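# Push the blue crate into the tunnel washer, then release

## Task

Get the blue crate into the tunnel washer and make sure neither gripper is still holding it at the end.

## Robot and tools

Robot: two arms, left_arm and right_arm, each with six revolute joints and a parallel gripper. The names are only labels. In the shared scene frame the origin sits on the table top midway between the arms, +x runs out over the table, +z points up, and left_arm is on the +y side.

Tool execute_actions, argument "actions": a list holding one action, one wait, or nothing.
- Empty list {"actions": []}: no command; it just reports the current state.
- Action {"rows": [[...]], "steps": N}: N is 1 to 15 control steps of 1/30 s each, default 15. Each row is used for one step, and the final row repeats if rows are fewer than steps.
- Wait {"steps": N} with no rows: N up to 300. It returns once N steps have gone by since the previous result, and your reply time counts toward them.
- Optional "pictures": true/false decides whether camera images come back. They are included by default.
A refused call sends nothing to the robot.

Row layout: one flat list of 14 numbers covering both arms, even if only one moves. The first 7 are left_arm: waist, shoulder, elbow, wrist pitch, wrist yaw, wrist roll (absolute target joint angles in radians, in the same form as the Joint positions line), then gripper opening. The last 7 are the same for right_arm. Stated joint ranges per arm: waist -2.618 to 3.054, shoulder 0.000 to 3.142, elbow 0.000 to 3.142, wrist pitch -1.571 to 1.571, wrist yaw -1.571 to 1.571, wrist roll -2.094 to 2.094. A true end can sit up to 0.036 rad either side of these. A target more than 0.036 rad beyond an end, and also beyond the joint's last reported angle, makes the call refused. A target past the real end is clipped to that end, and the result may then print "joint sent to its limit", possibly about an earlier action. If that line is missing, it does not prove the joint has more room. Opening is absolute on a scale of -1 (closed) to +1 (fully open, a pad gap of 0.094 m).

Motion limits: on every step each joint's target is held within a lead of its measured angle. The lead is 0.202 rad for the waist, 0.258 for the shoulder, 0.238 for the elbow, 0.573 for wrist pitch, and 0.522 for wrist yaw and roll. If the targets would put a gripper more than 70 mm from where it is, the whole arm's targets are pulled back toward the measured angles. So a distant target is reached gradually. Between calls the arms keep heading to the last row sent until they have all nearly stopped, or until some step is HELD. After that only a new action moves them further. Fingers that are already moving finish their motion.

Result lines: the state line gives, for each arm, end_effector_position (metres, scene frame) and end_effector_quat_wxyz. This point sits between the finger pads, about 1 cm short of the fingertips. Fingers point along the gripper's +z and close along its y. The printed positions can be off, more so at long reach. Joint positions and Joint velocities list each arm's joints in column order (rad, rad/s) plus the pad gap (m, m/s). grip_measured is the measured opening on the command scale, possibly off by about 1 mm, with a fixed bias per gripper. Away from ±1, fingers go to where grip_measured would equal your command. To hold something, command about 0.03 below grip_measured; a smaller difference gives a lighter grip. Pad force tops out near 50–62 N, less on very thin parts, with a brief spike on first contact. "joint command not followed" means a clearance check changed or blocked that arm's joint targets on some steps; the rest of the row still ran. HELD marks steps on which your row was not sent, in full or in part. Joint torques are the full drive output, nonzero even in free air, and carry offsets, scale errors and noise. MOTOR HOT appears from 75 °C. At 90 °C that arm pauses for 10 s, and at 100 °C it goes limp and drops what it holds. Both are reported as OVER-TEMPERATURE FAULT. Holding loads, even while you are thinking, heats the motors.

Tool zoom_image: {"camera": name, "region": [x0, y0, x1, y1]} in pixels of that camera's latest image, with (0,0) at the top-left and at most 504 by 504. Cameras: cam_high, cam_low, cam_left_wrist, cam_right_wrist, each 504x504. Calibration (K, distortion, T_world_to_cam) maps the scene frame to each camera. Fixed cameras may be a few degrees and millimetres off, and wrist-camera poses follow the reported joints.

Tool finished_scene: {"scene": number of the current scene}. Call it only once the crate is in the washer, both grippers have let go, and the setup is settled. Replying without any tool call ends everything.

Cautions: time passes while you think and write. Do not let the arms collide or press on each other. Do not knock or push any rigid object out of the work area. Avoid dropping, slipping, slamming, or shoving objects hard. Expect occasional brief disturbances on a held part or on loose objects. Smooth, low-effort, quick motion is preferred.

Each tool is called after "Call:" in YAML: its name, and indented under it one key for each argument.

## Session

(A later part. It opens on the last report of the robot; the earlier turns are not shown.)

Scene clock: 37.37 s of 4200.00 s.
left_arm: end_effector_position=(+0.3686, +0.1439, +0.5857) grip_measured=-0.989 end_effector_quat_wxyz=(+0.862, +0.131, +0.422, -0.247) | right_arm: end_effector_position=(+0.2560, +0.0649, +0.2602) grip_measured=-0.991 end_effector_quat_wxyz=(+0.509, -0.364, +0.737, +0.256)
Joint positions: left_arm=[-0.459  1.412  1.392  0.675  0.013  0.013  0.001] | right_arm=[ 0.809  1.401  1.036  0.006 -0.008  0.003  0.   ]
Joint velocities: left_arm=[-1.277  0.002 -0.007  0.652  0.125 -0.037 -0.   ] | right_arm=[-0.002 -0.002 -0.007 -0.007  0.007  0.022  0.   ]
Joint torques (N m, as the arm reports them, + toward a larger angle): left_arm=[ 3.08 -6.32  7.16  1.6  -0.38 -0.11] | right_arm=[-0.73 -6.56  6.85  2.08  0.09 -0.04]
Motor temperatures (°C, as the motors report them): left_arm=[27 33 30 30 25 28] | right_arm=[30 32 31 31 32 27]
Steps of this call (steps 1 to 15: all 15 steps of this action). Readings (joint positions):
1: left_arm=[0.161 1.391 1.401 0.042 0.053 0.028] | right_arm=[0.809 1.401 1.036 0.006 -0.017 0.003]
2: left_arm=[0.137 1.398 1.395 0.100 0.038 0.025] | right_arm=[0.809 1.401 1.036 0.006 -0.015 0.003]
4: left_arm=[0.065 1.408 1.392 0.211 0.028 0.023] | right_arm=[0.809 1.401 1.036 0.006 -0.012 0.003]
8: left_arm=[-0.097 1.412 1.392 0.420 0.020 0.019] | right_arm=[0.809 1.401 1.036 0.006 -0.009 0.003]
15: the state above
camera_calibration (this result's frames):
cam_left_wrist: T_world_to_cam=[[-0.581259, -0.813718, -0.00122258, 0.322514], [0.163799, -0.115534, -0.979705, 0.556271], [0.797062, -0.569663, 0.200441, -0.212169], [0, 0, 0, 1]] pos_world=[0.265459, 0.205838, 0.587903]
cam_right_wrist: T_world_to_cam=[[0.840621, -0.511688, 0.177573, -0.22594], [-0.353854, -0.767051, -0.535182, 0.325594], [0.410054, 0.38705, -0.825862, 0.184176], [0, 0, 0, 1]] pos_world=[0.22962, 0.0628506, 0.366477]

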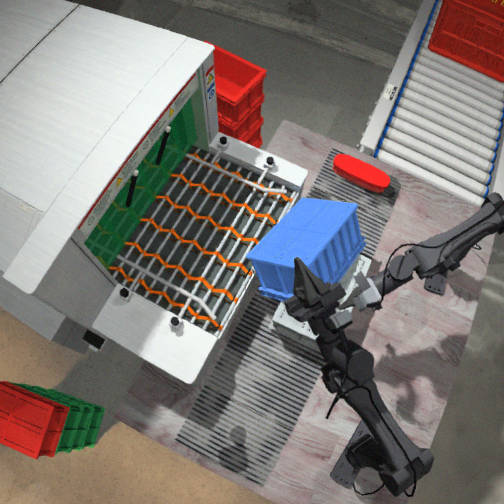

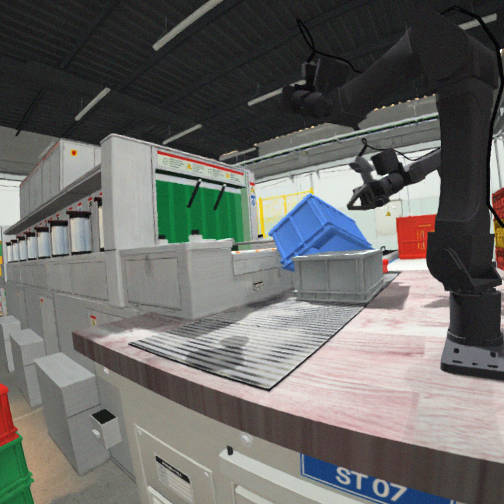

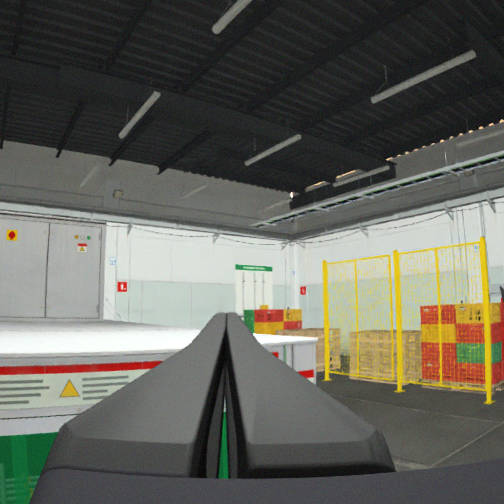

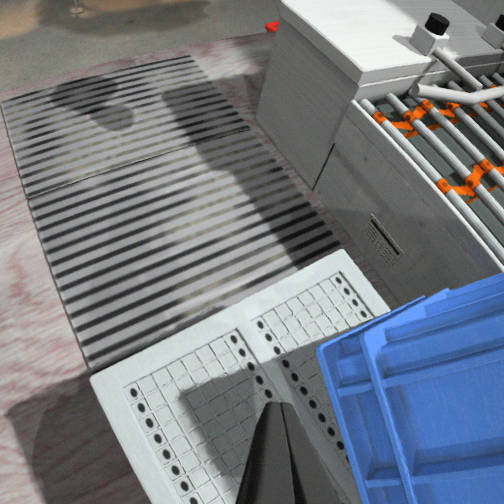

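Call:
execute_actions:
  actions:
    - {"rows":[[-0.8,1.5,1.35,-1.2,0,0,-1,0.8,1.4,1.03,0,0,0,-1]]}
  pictures: false

Call:
execute_actions:
  actions:
    - {"steps":20}

Scene clock: 40.73 s of 4200.00 s.
left_arm: end_effector_position=(+0.3333, -0.0086, +0.3844) grip_measured=-0.989 end_effector_quat_wxyz=(+0.609, +0.315, +0.672, -0.279) | right_arm: end_effector_position=(+0.2535, +0.0612, +0.2464) grip_measured=-0.991 end_effector_quat_wxyz=(+0.494, -0.372, +0.747, +0.245)
Joint positions: left_arm=[-0.769  1.489  1.36   0.026 -0.007  0.008  0.001] | right_arm=[ 0.808  1.401  1.022 -0.024 -0.009 -0.005  0.   ]
Joint velocities: left_arm=[ 0.037  0.007  0.007 -1.766 -0.139 -0.007  0.   ] | right_arm=[-0.012  0.095 -0.227 -0.359 -0.095 -0.168 -0.   ]
Joint torques (N m, as the arm reports them, + toward a larger angle): left_arm=[-1.56 -5.84  6.51  1.35  0.17 -0.08] | right_arm=[-0.56 -6.98  8.82  3.13  0.28  0.28]
Motor temperatures (°C, as the motors report them): left_arm=[27 32 30 30 25 28] | right_arm=[29 32 31 31 31 27]
Steps of this call (steps 1 to 30: the robot went on to your last target; steps 31 to 86: nothing new was sent; steps 87 to 101: all 15 steps of this action). Readings (joint positions):
87: left_arm=[-0.518 1.413 1.392 0.763 0.004 0.008] | right_arm=[0.809 1.401 1.036 0.006 -0.008 0.003]
88: left_arm=[-0.534 1.413 1.392 0.732 -0.001 0.008] | right_arm=[0.809 1.401 1.036 0.006 -0.008 0.003]
90: left_arm=[-0.582 1.423 1.391 0.653 -0.002 0.008] | right_arm=[0.809 1.401 1.036 0.006 -0.008 0.003]
94: left_arm=[-0.685 1.454 1.378 0.469 -0.003 0.008] | right_arm=[0.809 1.401 1.036 0.006 -0.008 0.003]
101: the state above

Scene clock: 41.40 s of 4200.00 s.
left_arm: end_effector_position=(+0.2309, +0.1093, +0.1743) grip_measured=-0.989 end_effector_quat_wxyz=(+0.169, +0.419, +0.890, -0.070) | right_arm: end_effector_position=(+0.2473, +0.0572, +0.2153) grip_measured=-0.991 end_effector_quat_wxyz=(+0.456, -0.398, +0.763, +0.226)
Joint positions: left_arm=[-0.784  1.495  1.352 -1.06  -0.021 -0.006  0.001] | right_arm=[ 0.807  1.422  1.004 -0.083 -0.024 -0.034  0.   ]
Joint velocities: left_arm=[-0.017  0.012 -0.007 -0.623  0.11   0.022 -0.001] | right_arm=[-0.012  0.007 -0.002 -0.256  0.139  0.007  0.001]
Joint torques (N m, as the arm reports them, + toward a larger angle): left_arm=[-1.12 -5.13  5.89  0.45  0.05  0.06] | right_arm=[-0.55 -8.36  9.61  3.42  0.04  0.23]
Motor temperatures (°C, as the motors report them): left_arm=[27 32 30 29 25 28] | right_arm=[29 33 31 31 31 27]
Steps of this call (steps 1 to 20: the robot went on to your last target). Readings (joint positions):
1: left_arm=[-0.769 1.489 1.360 -0.034 -0.011 0.008] | right_arm=[0.809 1.404 1.016 -0.038 -0.014 -0.013]
2: left_arm=[-0.769 1.489 1.360 -0.093 -0.015 0.007] | right_arm=[0.812 1.408 1.011 -0.052 -0.019 -0.021]
4: left_arm=[-0.769 1.489 1.360 -0.207 -0.021 0.006] | right_arm=[0.818 1.416 1.004 -0.078 -0.030 -0.037]
8: left_arm=[-0.767 1.489 1.360 -0.425 -0.034 0.002] | right_arm=[0.831 1.424 0.993 -0.121 -0.051 -0.063]
20: the state above
camera_calibration (this result's frames):
cam_left_wrist: T_world_to_cam=[[-0.74785, -0.663207, 0.0296145, 0.230482], [-0.65924, 0.747156, 0.0846195, 0.0819921], [-0.0782469, 0.0437596, -0.995973, 0.303944], [0, 0, 0, 1]] pos_world=[0.250202, 0.0782962, 0.288957]
cam_right_wrist: T_world_to_cam=[[0.866443, -0.463995, 0.18435, -0.225203], [-0.362245, -0.838317, -0.407435, 0.27124], [0.343591, 0.286239, -0.894434, 0.190634], [0, 0, 0, 1]] pos_world=[0.227881, 0.0683253, 0.322538]

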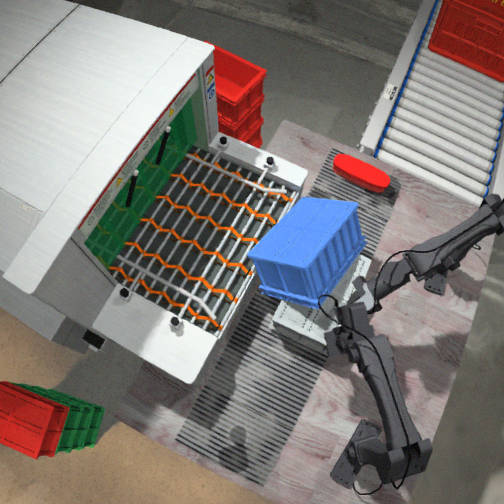

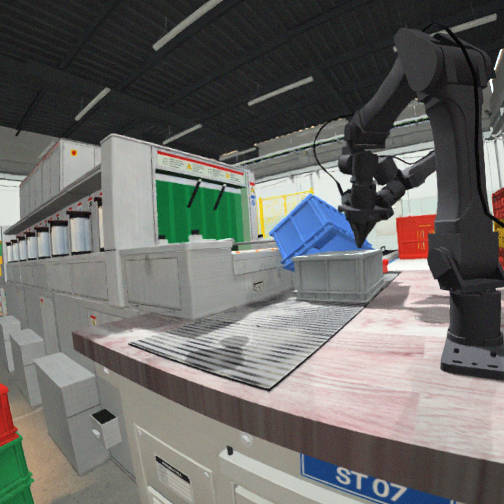

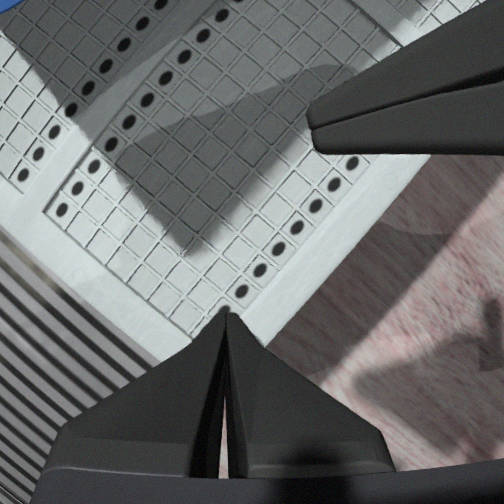

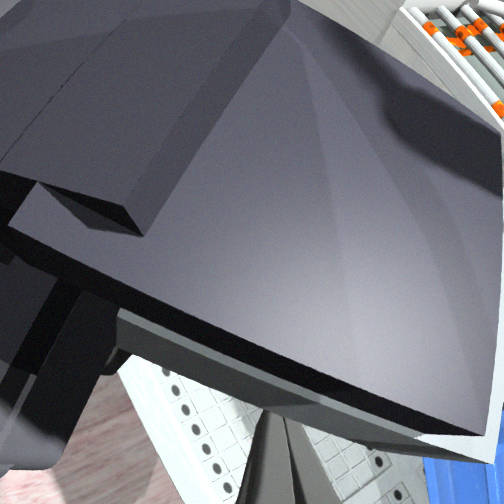

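Call:
execute_actions:
  actions:
    - {"rows":[[-0.69,1.5,1.65,-1.3,0,0,-1,0.8,1.4,1.03,0,0,0,-1]]}
  pictures: false

Call:
execute_actions:
  actions:
    - {"steps":15}

Scene clock: 45.50 s of 4200.00 s.
left_arm: end_effector_position=(+0.2510, +0.1303, +0.2500) grip_measured=-0.989 end_effector_quat_wxyz=(+0.195, +0.375, +0.902, -0.081) | right_arm: end_effector_position=(+0.2548, +0.0621, +0.2352) grip_measured=-0.991 end_effector_quat_wxyz=(+0.487, -0.375, +0.751, +0.241)
Joint positions: left_arm=[-0.689  1.501  1.644 -1.287 -0.003 -0.005  0.001] | right_arm=[ 0.807  1.419  1.009 -0.012 -0.008 -0.008  0.   ]
Joint velocities: left_arm=[ 0.007 -0.002  0.002 -0.139 -0.095  0.066 -0.   ] | right_arm=[-0.007 -0.007 -0.022 -0.022  0.007  0.037 -0.001]
Joint torques (N m, as the arm reports them, + toward a larger angle): left_arm=[ 0.03 -5.44  6.34  0.97  0.    0.07] | right_arm=[-0.57 -8.13  9.11  2.24  0.1   0.04]
Motor temperatures (°C, as the motors report them): left_arm=[27 31 30 29 25 28] | right_arm=[29 33 32 33 31 27]
Steps of this call (steps 1 to 30: the robot went on to your last target; steps 31 to 108: nothing new was sent; steps 109 to 123: all 15 steps of this action). Readings (joint positions):
109: left_arm=[-0.775 1.503 1.389 -1.164 -0.003 -0.006] | right_arm=[0.807 1.422 1.004 -0.107 -0.017 -0.029]
110: left_arm=[-0.756 1.521 1.452 -1.215 0.002 -0.005] | right_arm=[0.807 1.422 1.004 -0.092 -0.014 -0.024]
112: left_arm=[-0.713 1.529 1.568 -1.236 0.001 -0.005] | right_arm=[0.807 1.420 1.007 -0.059 -0.012 -0.018]
116: left_arm=[-0.689 1.500 1.644 -1.245 -0.003 -0.005] | right_arm=[0.807 1.419 1.009 -0.024 -0.009 -0.011]
123: the state above

Scene clock: 46.00 s of 4200.00 s.
left_arm: end_effector_position=(+0.2496, +0.1317, +0.2491) grip_measured=-0.989 end_effector_quat_wxyz=(+0.192, +0.376, +0.903, -0.080) | right_arm: end_effector_position=(+0.2549, +0.0623, +0.2357) grip_measured=-0.991 end_effector_quat_wxyz=(+0.488, -0.374, +0.751, +0.242)
Joint positions: left_arm=[-0.689  1.501  1.644 -1.296 -0.003 -0.005  0.001] | right_arm=[ 0.807  1.419  1.009 -0.009 -0.008 -0.007  0.   ]
Joint velocities: left_arm=[ 0.002 -0.002 -0.017  0.007  0.022 -0.007 -0.   ] | right_arm=[ 0.022  0.002 -0.007  0.037  0.022 -0.037 -0.001]
Joint torques (N m, as the arm reports them, + toward a larger angle): left_arm=[ 0.07 -5.44  6.32  0.9   0.01  0.07] | right_arm=[-0.55 -8.13  9.16  2.24  0.07  0.03]
Motor temperatures (°C, as the motors report them): left_arm=[27 31 30 29 25 28] | right_arm=[29 33 32 33 31 27]
Steps of this call (steps 1 to 15: the robot went on to your last target). Readings (joint positions):
1: left_arm=[-0.689 1.501 1.644 -1.289 -0.003 -0.005] | right_arm=[0.807 1.419 1.009 -0.011 -0.008 -0.007]
2: left_arm=[-0.689 1.501 1.644 -1.291 -0.003 -0.005] | right_arm=[0.807 1.419 1.009 -0.011 -0.008 -0.007]
4: left_arm=[-0.689 1.501 1.644 -1.293 -0.003 -0.005] | right_arm=[0.807 1.419 1.009 -0.010 -0.008 -0.007]
8: left_arm=[-0.689 1.501 1.644 -1.295 -0.003 -0.005] | right_arm=[0.807 1.419 1.009 -0.009 -0.008 -0.007]
15: the state above
All arms were judged still, so your last target was given up. Only a new action makes them travel on or press farther. Fingers that are still opening or closing keep moving.
camera_calibration (this result's frames):
cam_left_wrist: T_world_to_cam=[[-0.68802, -0.724104, 0.0479797, 0.245552], [-0.723336, 0.689609, 0.035005, 0.107136], [-0.0584345, -0.0106213, -0.998235, 0.381713], [0, 0, 0, 1]] pos_world=[0.268745, 0.107978, 0.365508]
cam_right_wrist: T_world_to_cam=[[0.846831, -0.500672, 0.179458, -0.224774], [-0.367689, -0.7949, -0.482638, 0.303017], [0.384294, 0.342728, -0.857237, 0.182179], [0, 0, 0, 1]] pos_world=[0.231751, 0.0658919, 0.342755]

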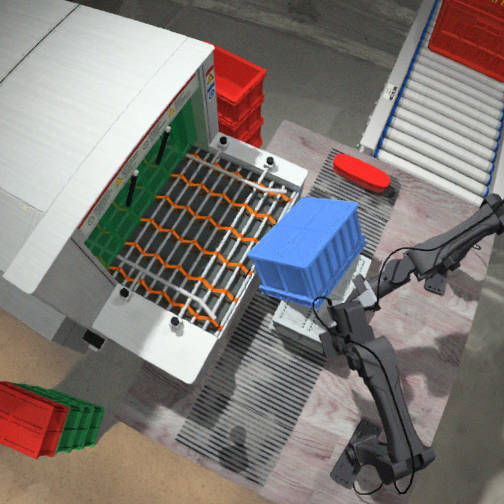

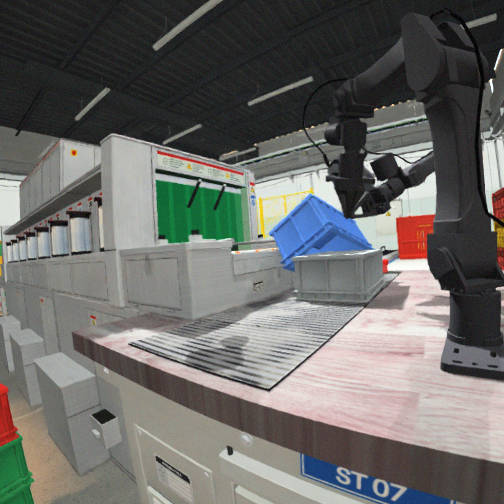

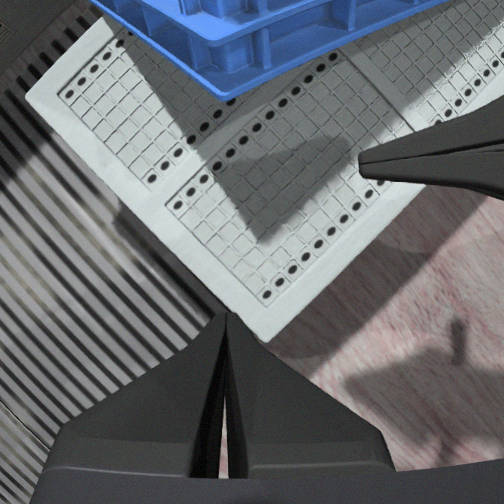

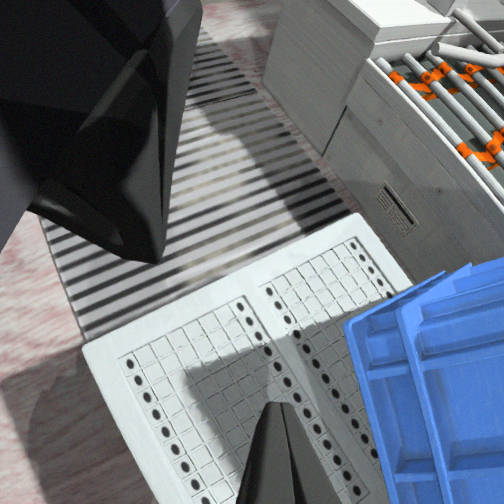

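Call:
execute_actions:
  actions:
    - {"rows":[[-0.69,1.6,1.9,-0.9,0,0,-1,0.8,1.4,1.03,0,0,0,-1]]}
  pictures: false

Call:
execute_actions:
  actions:
    - {"steps":15}

Scene clock: 50.00 s of 4200.00 s.
left_arm: end_effector_position=(+0.3283, +0.0581, +0.3442) grip_measured=-0.989 end_effector_quat_wxyz=(+0.397, +0.345, +0.837, -0.155) | right_arm: end_effector_position=(+0.2597, +0.0645, +0.2708) grip_measured=-0.991 end_effector_quat_wxyz=(+0.528, -0.358, +0.725, +0.260)
Joint positions: left_arm=[-0.687  1.612  1.868 -0.948 -0.023  0.     0.001] | right_arm=[ 0.803  1.394  1.028  0.055 -0.006 -0.003  0.   ]
Joint velocities: left_arm=[ 0.002 -0.002  0.002  0.154 -0.037  0.007  0.   ] | right_arm=[-0.002 -0.002  0.002  0.037  0.007  0.051 -0.   ]
Joint torques (N m, as the arm reports them, + toward a larger angle): left_arm=[-0.21 -7.67  8.58  1.83  0.17  0.  ] | right_arm=[-0.28 -5.9   7.51  1.53  0.05  0.04]
Motor temperatures (°C, as the motors report them): left_arm=[27 31 30 29 25 28] | right_arm=[29 34 32 33 30 27]
Steps of this call (steps 1 to 105: nothing new was sent; steps 106 to 120: all 15 steps of this action). Readings (joint positions):
106: left_arm=[-0.689 1.510 1.662 -1.292 -0.003 -0.005] | right_arm=[0.807 1.419 1.009 -0.009 -0.008 -0.007]
107: left_arm=[-0.689 1.529 1.698 -1.269 -0.003 -0.005] | right_arm=[0.807 1.419 1.009 -0.009 -0.008 -0.007]
109: left_arm=[-0.688 1.567 1.767 -1.204 -0.014 -0.001] | right_arm=[0.803 1.412 1.015 0.015 -0.004 0.004]
113: left_arm=[-0.688 1.611 1.853 -1.048 -0.017 0.000] | right_arm=[0.803 1.394 1.028 0.045 -0.001 0.005]
120: the state above

Scene clock: 50.50 s of 4200.00 s.
left_arm: end_effector_position=(+0.3304, +0.0560, +0.3479) grip_measured=-0.989 end_effector_quat_wxyz=(+0.405, +0.343, +0.833, -0.158) | right_arm: end_effector_position=(+0.2597, +0.0645, +0.2708) grip_measured=-0.991 end_effector_quat_wxyz=(+0.529, -0.358, +0.725, +0.260)
Joint positions: left_arm=[-0.687  1.612  1.868 -0.928 -0.023  0.     0.001] | right_arm=[ 0.803  1.394  1.028  0.055 -0.006 -0.004  0.   ]
Joint velocities: left_arm=[-0.002  0.017 -0.007  0.095  0.051  0.081 -0.   ] | right_arm=[-0.002 -0.007  0.002 -0.037 -0.022 -0.007 -0.   ]
Joint torques (N m, as the arm reports them, + toward a larger angle): left_arm=[-0.22 -7.74  8.66  1.87  0.18 -0.02] | right_arm=[-0.24 -5.82  7.61  1.54  0.07  0.  ]
Motor temperatures (°C, as the motors report them): left_arm=[27 31 30 29 25 28] | right_arm=[29 34 32 33 30 27]
Steps of this call (steps 1 to 15: the robot went on to your last target). Readings (joint positions):
1: left_arm=[-0.687 1.612 1.868 -0.944 -0.023 0.000] | right_arm=[0.803 1.394 1.028 0.055 -0.006 -0.003]
2: left_arm=[-0.687 1.612 1.868 -0.940 -0.023 0.000] | right_arm=[0.803 1.394 1.028 0.055 -0.006 -0.003]
4: left_arm=[-0.687 1.612 1.868 -0.936 -0.023 0.000] | right_arm=[0.803 1.394 1.028 0.055 -0.006 -0.003]
8: left_arm=[-0.687 1.612 1.868 -0.931 -0.023 0.000] | right_arm=[0.803 1.394 1.028 0.055 -0.006 -0.004]
15: the state above
camera_calibration (this result's frames):
cam_left_wrist: T_world_to_cam=[[-0.6964, -0.716439, 0.0417391, 0.246127], [-0.659258, 0.61567, -0.431659, 0.359701], [0.28356, -0.328124, -0.901071, 0.355205], [0, 0, 0, 1]] pos_world=[0.307816, 0.0714295, 0.46506]
cam_right_wrist: T_world_to_cam=[[0.8313, -0.52268, 0.189065, -0.231112], [-0.339085, -0.746424, -0.572602, 0.337333], [0.44041, 0.411896, -0.797735, 0.174488], [0, 0, 0, 1]] pos_world=[0.229662, 0.0591246, 0.376048]

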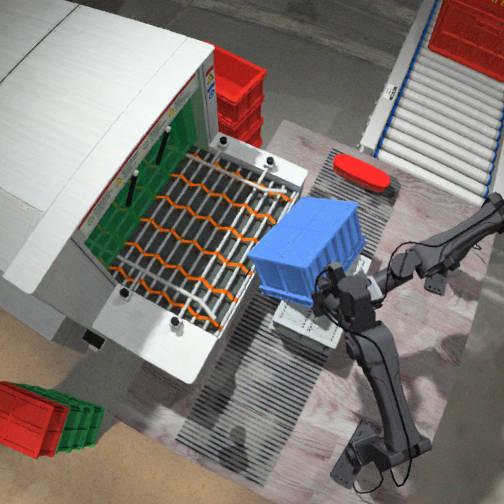

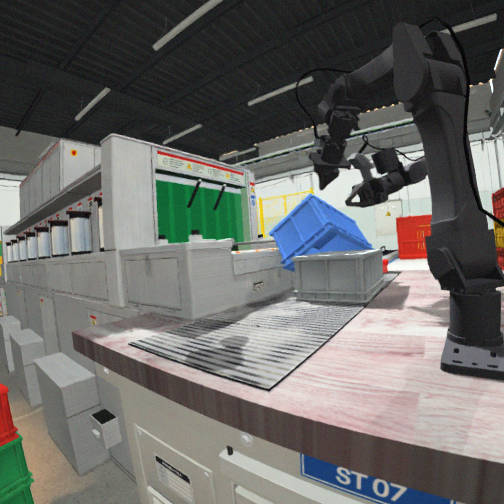

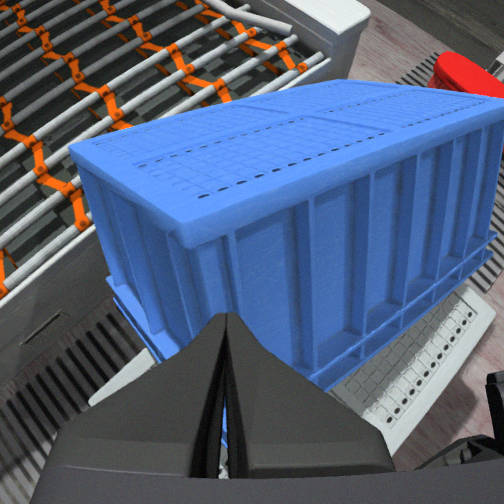

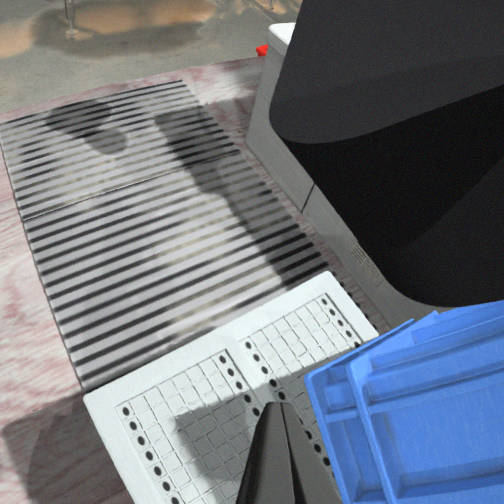

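Call:
execute_actions:
  actions:
    - {"rows":[[-0.62,1.6,1.9,-0.5,0,0,-1,0.8,1.4,1.03,0,0,0,-1]]}

Scene clock: 53.80 s of 4200.00 s.
left_arm: end_effector_position=(+0.3822, +0.0456, +0.4397) grip_measured=-0.989 end_effector_quat_wxyz=(+0.570, +0.280, +0.743, -0.213) | right_arm: end_effector_position=(+0.2579, +0.0622, +0.2621) grip_measured=-0.991 end_effector_quat_wxyz=(+0.515, -0.363, +0.734, +0.254)
Joint positions: left_arm=[-0.622  1.614  1.879 -0.529 -0.009  0.     0.001] | right_arm=[ 0.803  1.394  1.028  0.018 -0.006 -0.004  0.   ]
Joint velocities: left_arm=[-0.007  0.012  0.017  0.139  0.081  0.037  0.   ] | right_arm=[ 0.022 -0.002  0.027 -0.022 -0.066  0.022 -0.   ]
Joint torques (N m, as the arm reports them, + toward a larger angle): left_arm=[ 0.25 -8.15  8.03  1.99  0.03  0.  ] | right_arm=[-0.32 -5.85  7.53  1.92  0.05  0.01]
Motor temperatures (°C, as the motors report them): left_arm=[27 31 31 29 25 28] | right_arm=[29 33 32 33 30 27]
Steps of this call (steps 1 to 15: the robot went on to your last target; steps 16 to 84: nothing new was sent; steps 85 to 99: all 15 steps of this action). Readings (joint positions):
85: left_arm=[-0.682 1.612 1.867 -0.901 -0.019 0.000] | right_arm=[0.803 1.394 1.028 0.053 -0.006 -0.004]
86: left_arm=[-0.673 1.613 1.867 -0.848 -0.013 0.000] | right_arm=[0.803 1.394 1.028 0.047 -0.006 -0.004]
88: left_arm=[-0.649 1.614 1.868 -0.732 -0.010 0.000] | right_arm=[0.803 1.394 1.028 0.034 -0.006 -0.004]
92: left_arm=[-0.622 1.614 1.878 -0.592 -0.010 0.000] | right_arm=[0.803 1.394 1.028 0.023 -0.006 -0.004]
99: the state above
camera_calibration (this result's frames):
cam_left_wrist: T_world_to_cam=[[-0.671891, -0.738943, 0.0502574, 0.258811], [-0.510863, 0.413237, -0.753826, 0.534037], [0.536267, -0.532164, -0.655149, 0.224418], [0, 0, 0, 1]] pos_world=[0.326365, 0.0899898, 0.536591]
cam_right_wrist: T_world_to_cam=[[0.835556, -0.517213, 0.185303, -0.229625], [-0.351762, -0.762709, -0.542715, 0.326419], [0.422031, 0.388286, -0.819221, 0.181163], [0, 0, 0, 1]] pos_world=[0.23023, 0.0598541, 0.368115]

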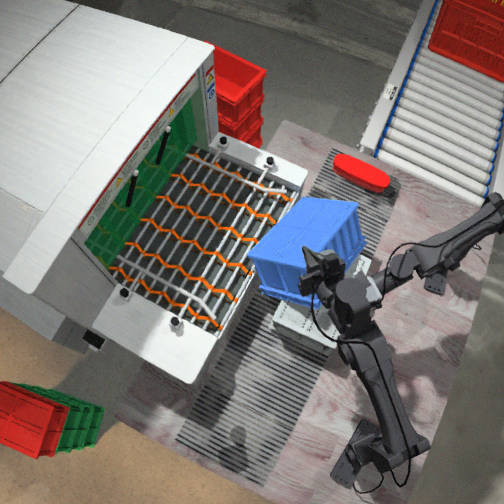

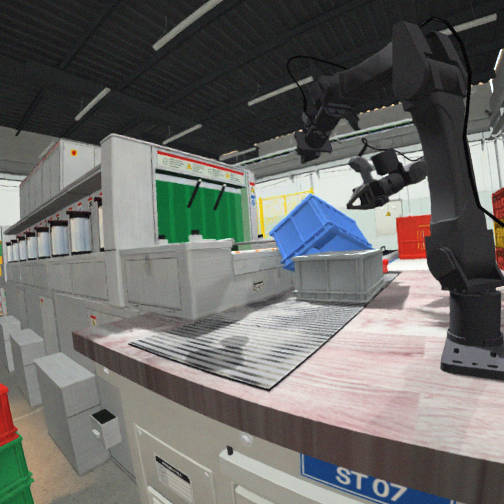

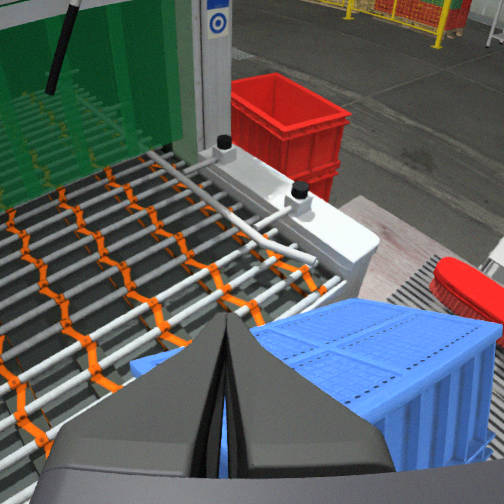

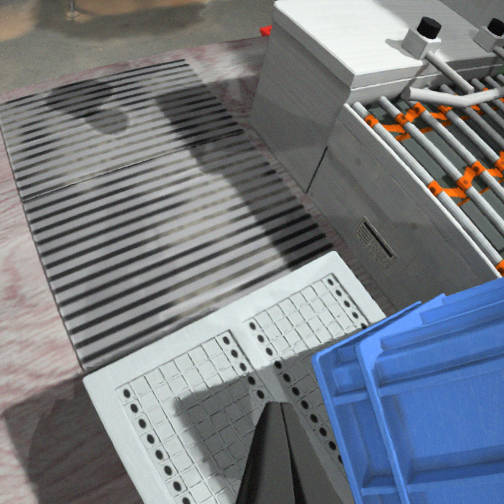

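Call:
execute_actions:
  actions:
    - {"rows":[[-0.72,1.6,1.72,-0.45,0,0,-1,0.8,1.4,1.03,0,0,0,-1]]}

Scene clock: 56.20 s of 4200.00 s.
left_arm: end_effector_position=(+0.3525, -0.0002, +0.3701) grip_measured=-0.989 end_effector_quat_wxyz=(+0.512, +0.335, +0.758, -0.226) | right_arm: end_effector_position=(+0.2578, +0.0621, +0.2619) grip_measured=-0.991 end_effector_quat_wxyz=(+0.515, -0.363, +0.735, +0.253)
Joint positions: left_arm=[-0.726  1.621  1.707 -0.469  0.001  0.     0.001] | right_arm=[ 0.803  1.394  1.028  0.016 -0.006 -0.004  0.   ]
Joint velocities: left_arm=[ 0.002 -0.002 -0.007  0.125 -0.007 -0.037 -0.   ] | right_arm=[-0.012  0.012  0.002  0.051 -0.007  0.022 -0.   ]
Joint torques (N m, as the arm reports them, + toward a larger angle): left_arm=[ 0.54 -9.23  7.77  1.99 -0.02 -0.01] | right_arm=[-0.19 -5.83  7.57  1.96  0.07  0.01]
Motor temperatures (°C, as the motors report them): left_arm=[27 31 31 30 25 28] | right_arm=[29 33 32 33 30 27]
Steps of this call (steps 1 to 30: the robot went on to your last target; steps 31 to 57: nothing new was sent; steps 58 to 72: all 15 steps of this action). Readings (joint positions):
58: left_arm=[-0.631 1.608 1.851 -0.492 -0.014 0.000] | right_arm=[0.803 1.394 1.028 0.016 -0.006 -0.004]
59: left_arm=[-0.646 1.596 1.810 -0.469 -0.018 0.000] | right_arm=[0.803 1.394 1.028 0.016 -0.006 -0.004]
61: left_arm=[-0.690 1.595 1.753 -0.465 -0.014 0.000] | right_arm=[0.803 1.394 1.028 0.016 -0.006 -0.004]
65: left_arm=[-0.726 1.619 1.709 -0.477 0.001 0.000] | right_arm=[0.803 1.394 1.028 0.016 -0.006 -0.004]
72: the state above
camera_calibration (this result's frames):
cam_left_wrist: T_world_to_cam=[[-0.746731, -0.662866, 0.0547761, 0.233223], [-0.519612, 0.529973, -0.670173, 0.457433], [0.415205, -0.528902, -0.740181, 0.244521], [0, 0, 0, 1]] pos_world=[0.310316, 0.0414958, 0.474774]
cam_right_wrist: T_world_to_cam=[[0.835686, -0.517046, 0.185183, -0.229578], [-0.352143, -0.763198, -0.541778, 0.326077], [0.421455, 0.387546, -0.819868, 0.181363], [0, 0, 0, 1]] pos_world=[0.230244, 0.059873, 0.367869]

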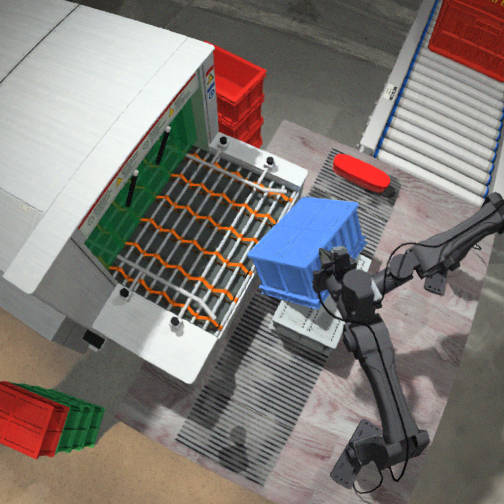

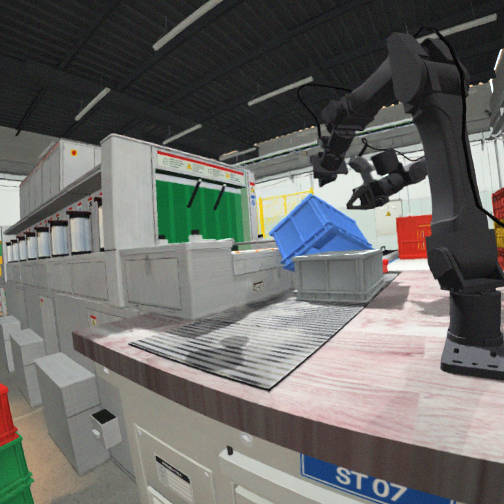

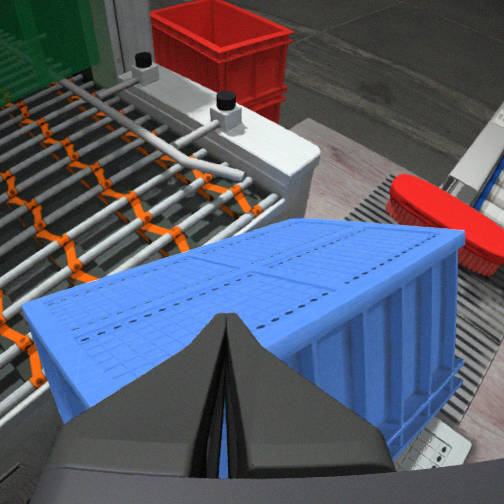

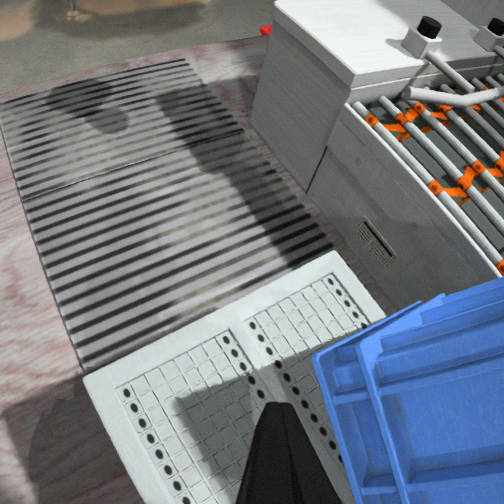

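Call:
execute_actions:
  actions:
    - {"rows":[[-0.72,1.72,1.6,-0.45,0,0,-1,0.8,1.4,1.03,0,0,0,-1]]}

Scene clock: 59.00 s of 4200.00 s.
left_arm: end_effector_position=(+0.3647, -0.0200, +0.3307) grip_measured=-0.990 end_effector_quat_wxyz=(+0.500, +0.343, +0.762, -0.229) | right_arm: end_effector_position=(+0.2578, +0.0621, +0.2619) grip_measured=-0.991 end_effector_quat_wxyz=(+0.515, -0.363, +0.735, +0.253)
Joint positions: left_arm=[-0.728  1.684  1.635 -0.358  0.018  0.     0.   ] | right_arm=[ 0.803  1.394  1.028  0.016 -0.006 -0.004  0.   ]
Joint velocities: left_arm=[-0.017  0.022 -0.002 -0.051 -0.037  0.022  0.   ] | right_arm=[-0.002 -0.002 -0.022  0.022 -0.007 -0.007 -0.001]
Joint torques (N m, as the arm reports them, + toward a larger angle): left_arm=[ 0.71 -4.94  4.13  0.86 -0.16 -0.02] | right_arm=[-0.28 -5.82  7.55  1.96  0.07  0.01]
Motor temperatures (°C, as the motors report them): left_arm=[27 31 31 30 25 28] | right_arm=[28 33 32 33 30 27]
Steps of this call (steps 1 to 15: the robot went on to your last target; steps 16 to 69: nothing new was sent; steps 70 to 84: all 15 steps of this action). Readings (joint positions):
70: left_arm=[-0.726 1.625 1.695 -0.456 0.001 0.000] | right_arm=[0.803 1.394 1.028 0.016 -0.006 -0.004]
71: left_arm=[-0.726 1.630 1.679 -0.441 0.001 0.000] | right_arm=[0.803 1.394 1.028 0.016 -0.006 -0.004]
73: left_arm=[-0.726 1.659 1.644 -0.431 0.001 0.000] | right_arm=[0.803 1.394 1.028 0.016 -0.006 -0.004]
77: left_arm=[-0.728 1.684 1.635 -0.358 0.018 0.000] | right_arm=[0.803 1.394 1.028 0.016 -0.006 -0.004]
84: the state above
camera_calibration (this result's frames):
cam_left_wrist: T_world_to_cam=[[-0.757659, -0.649699, 0.0620065, 0.23323], [-0.523311, 0.547988, -0.652576, 0.443758], [0.389999, -0.526879, -0.755182, 0.214016], [0, 0, 0, 1]] pos_world=[0.325466, 0.0211156, 0.436746]
cam_right_wrist: T_world_to_cam=[[0.835686, -0.517046, 0.185183, -0.229578], [-0.352143, -0.763198, -0.541778, 0.326077], [0.421455, 0.387546, -0.819868, 0.181363], [0, 0, 0, 1]] pos_world=[0.230244, 0.059873, 0.367869]

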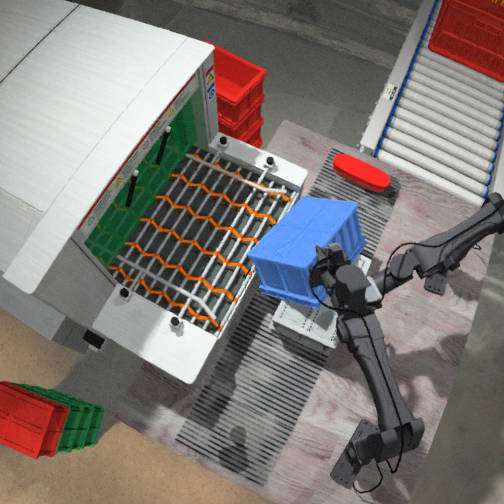

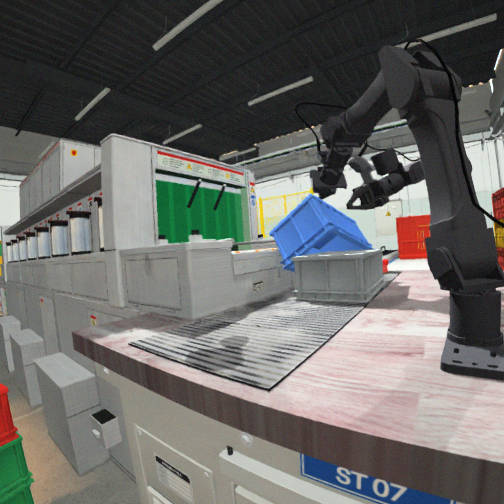

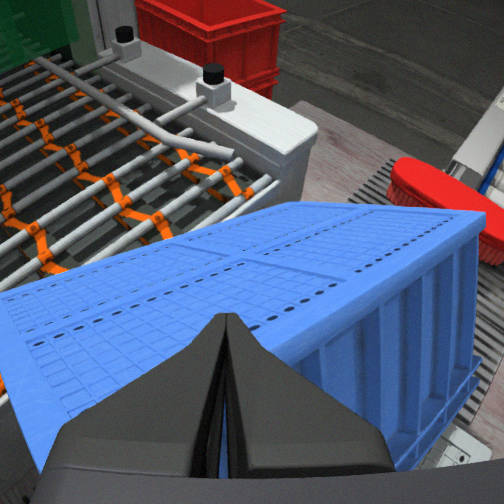

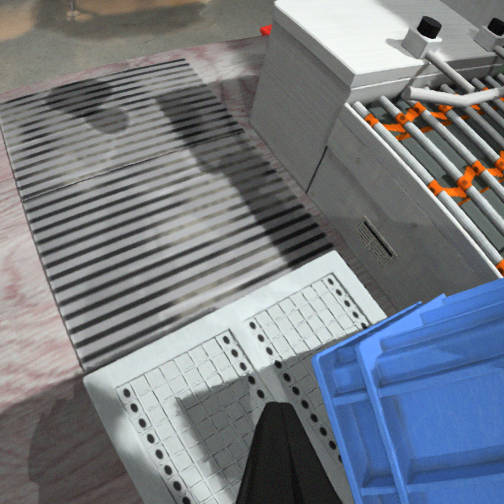

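Call:
execute_actions:
  actions:
    - {"rows":[[0.17,1.4,1.6,0,0,0,-1,0.8,1.4,1.15,0,0,0,-1]]}
  pictures: false

Call:
execute_actions:
  actions:
    - {"rows":[[0.17,1.4,1.6,0,0,0,-1,0.45,1.6,1.3,0,0,0,-1]]}
  pictures: false

Call:
execute_actions:
  actions:
    - {"rows":[[0.17,1.4,1.6,0,0,0,-1,0.35,1.8,1.5,0,0,0,-1]]}

Scene clock: 64.93 s of 4200.00 s.
left_arm: end_effector_position=(+0.4486, +0.1929, +0.4883) grip_measured=-0.990 end_effector_quat_wxyz=(+0.710, +0.138, +0.675, -0.144) | right_arm: end_effector_position=(+0.2652, +0.0716, +0.3079) grip_measured=-0.991 end_effector_quat_wxyz=(+0.547, -0.351, +0.711, +0.269)
Joint positions: left_arm=[-0.277  1.452  1.598 -0.096  0.02   0.     0.   ] | right_arm=[ 0.803  1.407  1.137  0.011 -0.006 -0.004  0.   ]
Joint velocities: left_arm=[ 1.443 -0.256 -0.022  0.491  0.037 -0.022  0.   ] | right_arm=[ 0.002  0.007 -0.027 -0.051 -0.022 -0.007 -0.001]
Joint torques (N m, as the arm reports them, + toward a larger angle): left_arm=[ 1.1  -7.53  6.7   1.85 -0.13 -0.03] | right_arm=[-0.29 -7.19  8.75  2.05  0.06  0.03]
Motor temperatures (°C, as the motors report them): left_arm=[27 30 31 30 25 28] | right_arm=[28 33 32 33 30 27]
Steps of this call (steps 1 to 15: the robot went on to your last target; steps 16 to 163: nothing new was sent; steps 164 to 178: all 15 steps of this action). Readings (joint positions):
164: left_arm=[-0.723 1.675 1.630 -0.339 0.023 0.000] | right_arm=[0.803 1.396 1.042 0.003 -0.006 -0.004]
165: left_arm=[-0.712 1.663 1.619 -0.322 0.026 0.000] | right_arm=[0.803 1.404 1.066 -0.008 -0.006 -0.004]
167: left_arm=[-0.674 1.630 1.604 -0.294 0.026 0.000] | right_arm=[0.803 1.409 1.108 -0.005 -0.006 -0.004]
171: left_arm=[-0.565 1.556 1.598 -0.225 0.025 0.000] | right_arm=[0.803 1.407 1.137 0.013 -0.006 -0.004]
178: the state above

Scene clock: 65.43 s of 4200.00 s.
left_arm: end_effector_position=(+0.4728, +0.4079, +0.5157) grip_measured=-0.990 end_effector_quat_wxyz=(+0.756, -0.029, +0.653, +0.032) | right_arm: end_effector_position=(+0.3971, +0.0015, +0.3273) grip_measured=-0.991 end_effector_quat_wxyz=(+0.596, -0.251, +0.731, +0.217)
Joint positions: left_arm=[ 0.179  1.433  1.598 -0.02  -0.012  0.     0.   ] | right_arm=[ 0.486  1.572  1.304  0.071 -0.086  0.001  0.   ]
Joint velocities: left_arm=[-0.022 -0.007 -0.007 -0.037  0.007 -0.007  0.   ] | right_arm=[-0.012  0.027 -0.007 -0.037 -0.037 -0.007  0.   ]
Joint torques (N m, as the arm reports them, + toward a larger angle): left_arm=[-0.46 -8.46  6.75  2.    0.02  0.01] | right_arm=[-2.77 -6.01  7.17  1.4   0.8  -0.04]
Motor temperatures (°C, as the motors report them): left_arm=[27 30 31 30 25 28] | right_arm=[28 33 32 33 30 27]
Steps of this call (steps 1 to 15: all 15 steps of this action). Readings (joint positions):
1: left_arm=[-0.223 1.444 1.598 -0.081 0.019 0.000] | right_arm=[0.789 1.422 1.155 0.001 -0.014 -0.004]
2: left_arm=[-0.167 1.438 1.598 -0.068 0.018 0.000] | right_arm=[0.760 1.456 1.191 0.002 -0.020 -0.004]
4: left_arm=[-0.049 1.433 1.598 -0.048 0.016 0.000] | right_arm=[0.674 1.526 1.248 0.017 -0.020 -0.004]
8: left_arm=[0.163 1.433 1.598 -0.033 -0.006 0.000] | right_arm=[0.533 1.576 1.289 0.051 -0.088 0.001]
15: the state above

Scene clock: 65.93 s of 4200.00 s.
left_arm: end_effector_position=(+0.4728, +0.4071, +0.5160) grip_measured=-0.990 end_effector_quat_wxyz=(+0.757, -0.028, +0.653, +0.031) | right_arm: end_effector_position=(+0.4685, -0.0244, +0.3649) grip_measured=-0.991 end_effector_quat_wxyz=(+0.651, -0.200, +0.708, +0.189)
Joint positions: left_arm=[ 0.179  1.433  1.598 -0.018 -0.01   0.     0.   ] | right_arm=[ 0.382  1.732  1.517  0.133 -0.069  0.001  0.   ]
Joint velocities: left_arm=[ 0.007  0.012  0.022  0.051  0.007  0.007 -0.001] | right_arm=[-0.002 -0.002 -0.007  0.022  0.007 -0.007 -0.   ]
Joint torques (N m, as the arm reports them, + toward a larger angle): left_arm=[-0.58 -8.39  6.76  2.    0.06 -0.01] | right_arm=[-2.54 -4.17  6.    0.69  0.66 -0.03]
Motor temperatures (°C, as the motors report them): left_arm=[27 30 31 30 25 28] | right_arm=[28 33 32 33 30 27]
Steps of this call (steps 1 to 15: all 15 steps of this action). Readings (joint positions):
1: left_arm=[0.179 1.433 1.598 -0.019 -0.011 0.000] | right_arm=[0.480 1.587 1.329 0.059 -0.093 0.001]
2: left_arm=[0.179 1.433 1.598 -0.019 -0.010 0.000] | right_arm=[0.471 1.622 1.380 0.061 -0.096 0.001]
4: left_arm=[0.179 1.433 1.598 -0.019 -0.010 0.000] | right_arm=[0.447 1.686 1.461 0.085 -0.101 0.001]
8: left_arm=[0.179 1.433 1.598 -0.018 -0.010 0.000] | right_arm=[0.398 1.731 1.514 0.124 -0.087 0.001]
15: the state above
camera_calibration (this result's frames):
cam_left_wrist: T_world_to_cam=[[0.0439616, -0.998159, 0.0417731, 0.354483], [-0.297556, -0.0529981, -0.953232, 0.680351], [0.953692, 0.0294758, -0.299338, -0.191419], [0, 0, 0, 1]] pos_world=[0.369414, 0.39553, 0.576426]
cam_right_wrist: T_world_to_cam=[[0.557154, -0.806721, 0.196927, -0.350337], [-0.455058, -0.494975, -0.740218, 0.517229], [0.694623, 0.322802, -0.642882, 0.0164035], [0, 0, 0, 1]] pos_world=[0.419167, -0.0319044, 0.462399]

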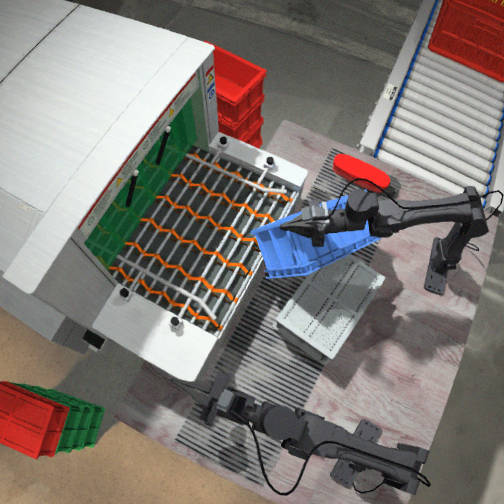

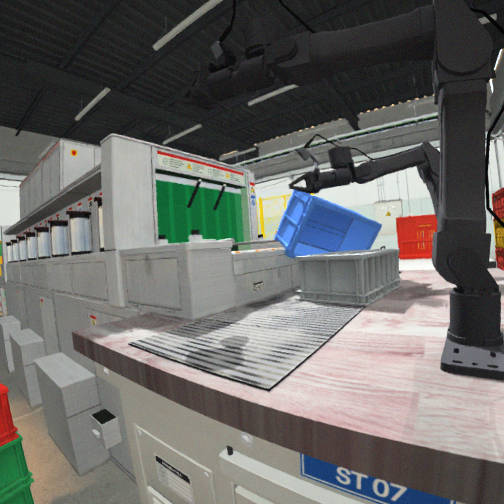

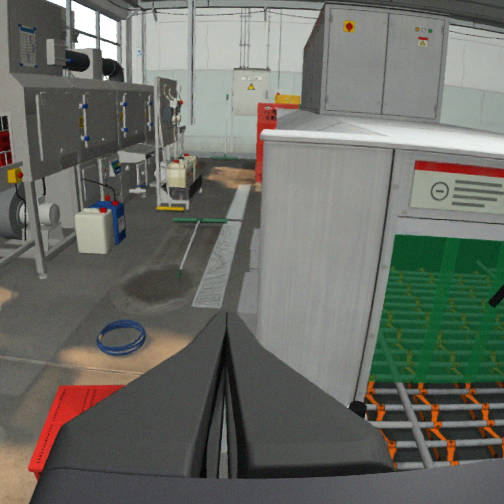

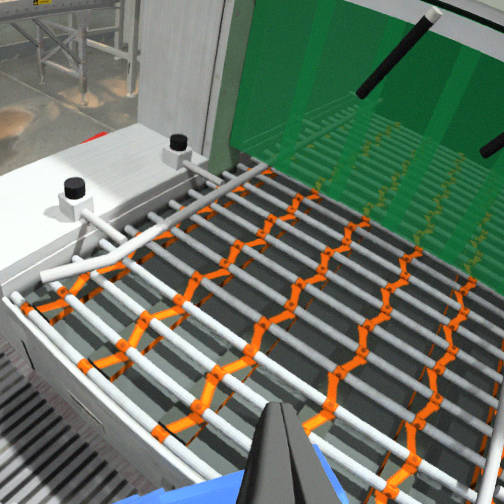

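Call:
execute_actions:
  actions:
    - {"rows":[[0.17,1.4,1.6,0,0,0,-1,-0.3,1.3,1.5,-0.4,0,0,-1]]}

Scene clock: 69.23 s of 4200.00 s.
left_arm: end_effector_position=(+0.4728, +0.4071, +0.5161) grip_measured=-0.990 end_effector_quat_wxyz=(+0.757, -0.028, +0.653, +0.031) | right_arm: end_effector_position=(+0.3991, -0.3519, +0.4598) grip_measured=-0.991 end_effector_quat_wxyz=(+0.674, +0.043, +0.736, -0.038)
Joint positions: left_arm=[ 0.179  1.433  1.598 -0.018 -0.01   0.     0.   ] | right_arm=[-0.239  1.297  1.504 -0.296 -0.019  0.001  0.   ]
Joint velocities: left_arm=[-0.017  0.007 -0.002 -0.037  0.037  0.037  0.   ] | right_arm=[-1.629 -0.081 -0.017 -0.462  0.359  0.022  0.   ]
Joint torques (N m, as the arm reports them, + toward a larger angle): left_arm=[-0.55 -8.4   6.76  2.    0.06  0.01] | right_arm=[ 2.7  -4.16  6.47  1.69 -0.29 -0.01]
Motor temperatures (°C, as the motors report them): left_arm=[27 31 31 31 25 28] | right_arm=[28 33 31 32 30 27]
Steps of this call (steps 1 to 15: the robot went on to your last target; steps 16 to 84: nothing new was sent; steps 85 to 99: all 15 steps of this action). Readings (joint positions):
85: left_arm=[0.179 1.433 1.598 -0.018 -0.010 0.000] | right_arm=[0.377 1.716 1.517 0.115 -0.075 0.001]
86: left_arm=[0.179 1.433 1.598 -0.018 -0.010 0.000] | right_arm=[0.366 1.688 1.513 0.063 -0.079 0.001]
88: left_arm=[0.179 1.433 1.598 -0.018 -0.010 0.000] | right_arm=[0.321 1.617 1.505 -0.038 -0.078 0.001]
92: left_arm=[0.179 1.433 1.598 -0.018 -0.010 0.000] | right_arm=[0.171 1.465 1.504 -0.165 -0.057 0.001]
99: the state above
camera_calibration (this result's frames):
cam_left_wrist: T_world_to_cam=[[0.0439457, -0.998161, 0.0417619, 0.354492], [-0.297193, -0.0529714, -0.953347, 0.680313], [0.953806, 0.0294841, -0.298974, -0.191623], [0, 0, 0, 1]] pos_world=[0.369377, 0.395527, 0.57648]
cam_right_wrist: T_world_to_cam=[[-0.0644838, -0.977559, 0.20055, -0.408214], [-0.669165, -0.106731, -0.735409, 0.613706], [0.740311, -0.181623, -0.647266, 0.0376543], [0, 0, 0, 1]] pos_world=[0.356472, -0.326713, 0.557565]

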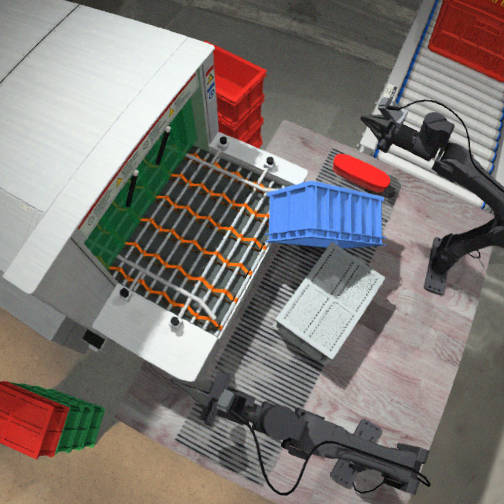

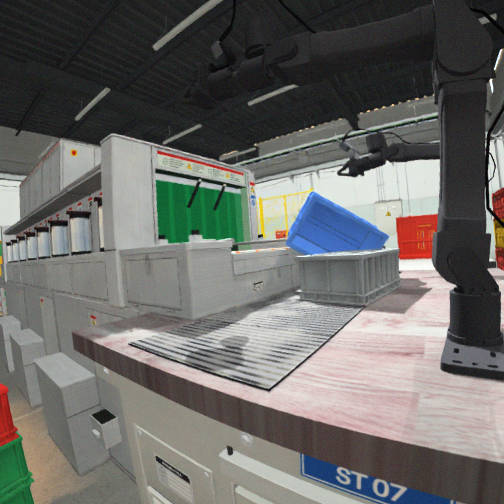

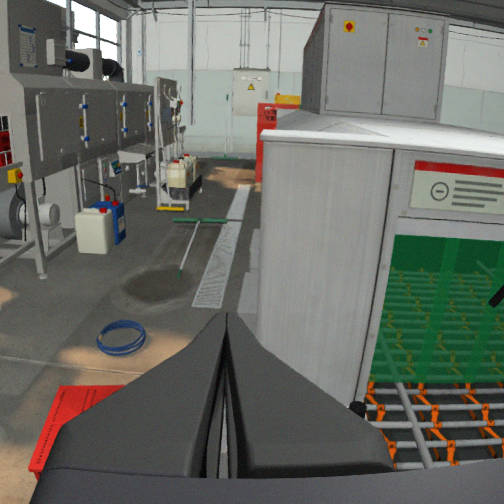

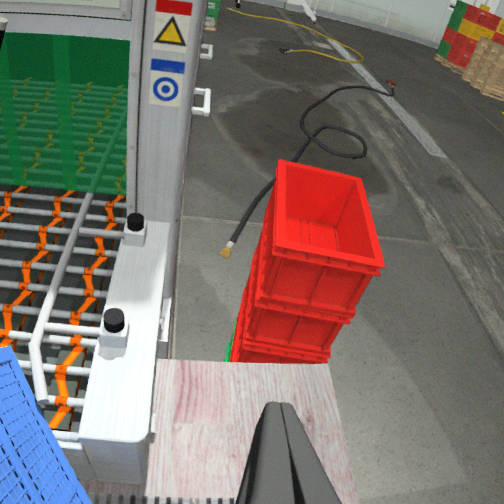

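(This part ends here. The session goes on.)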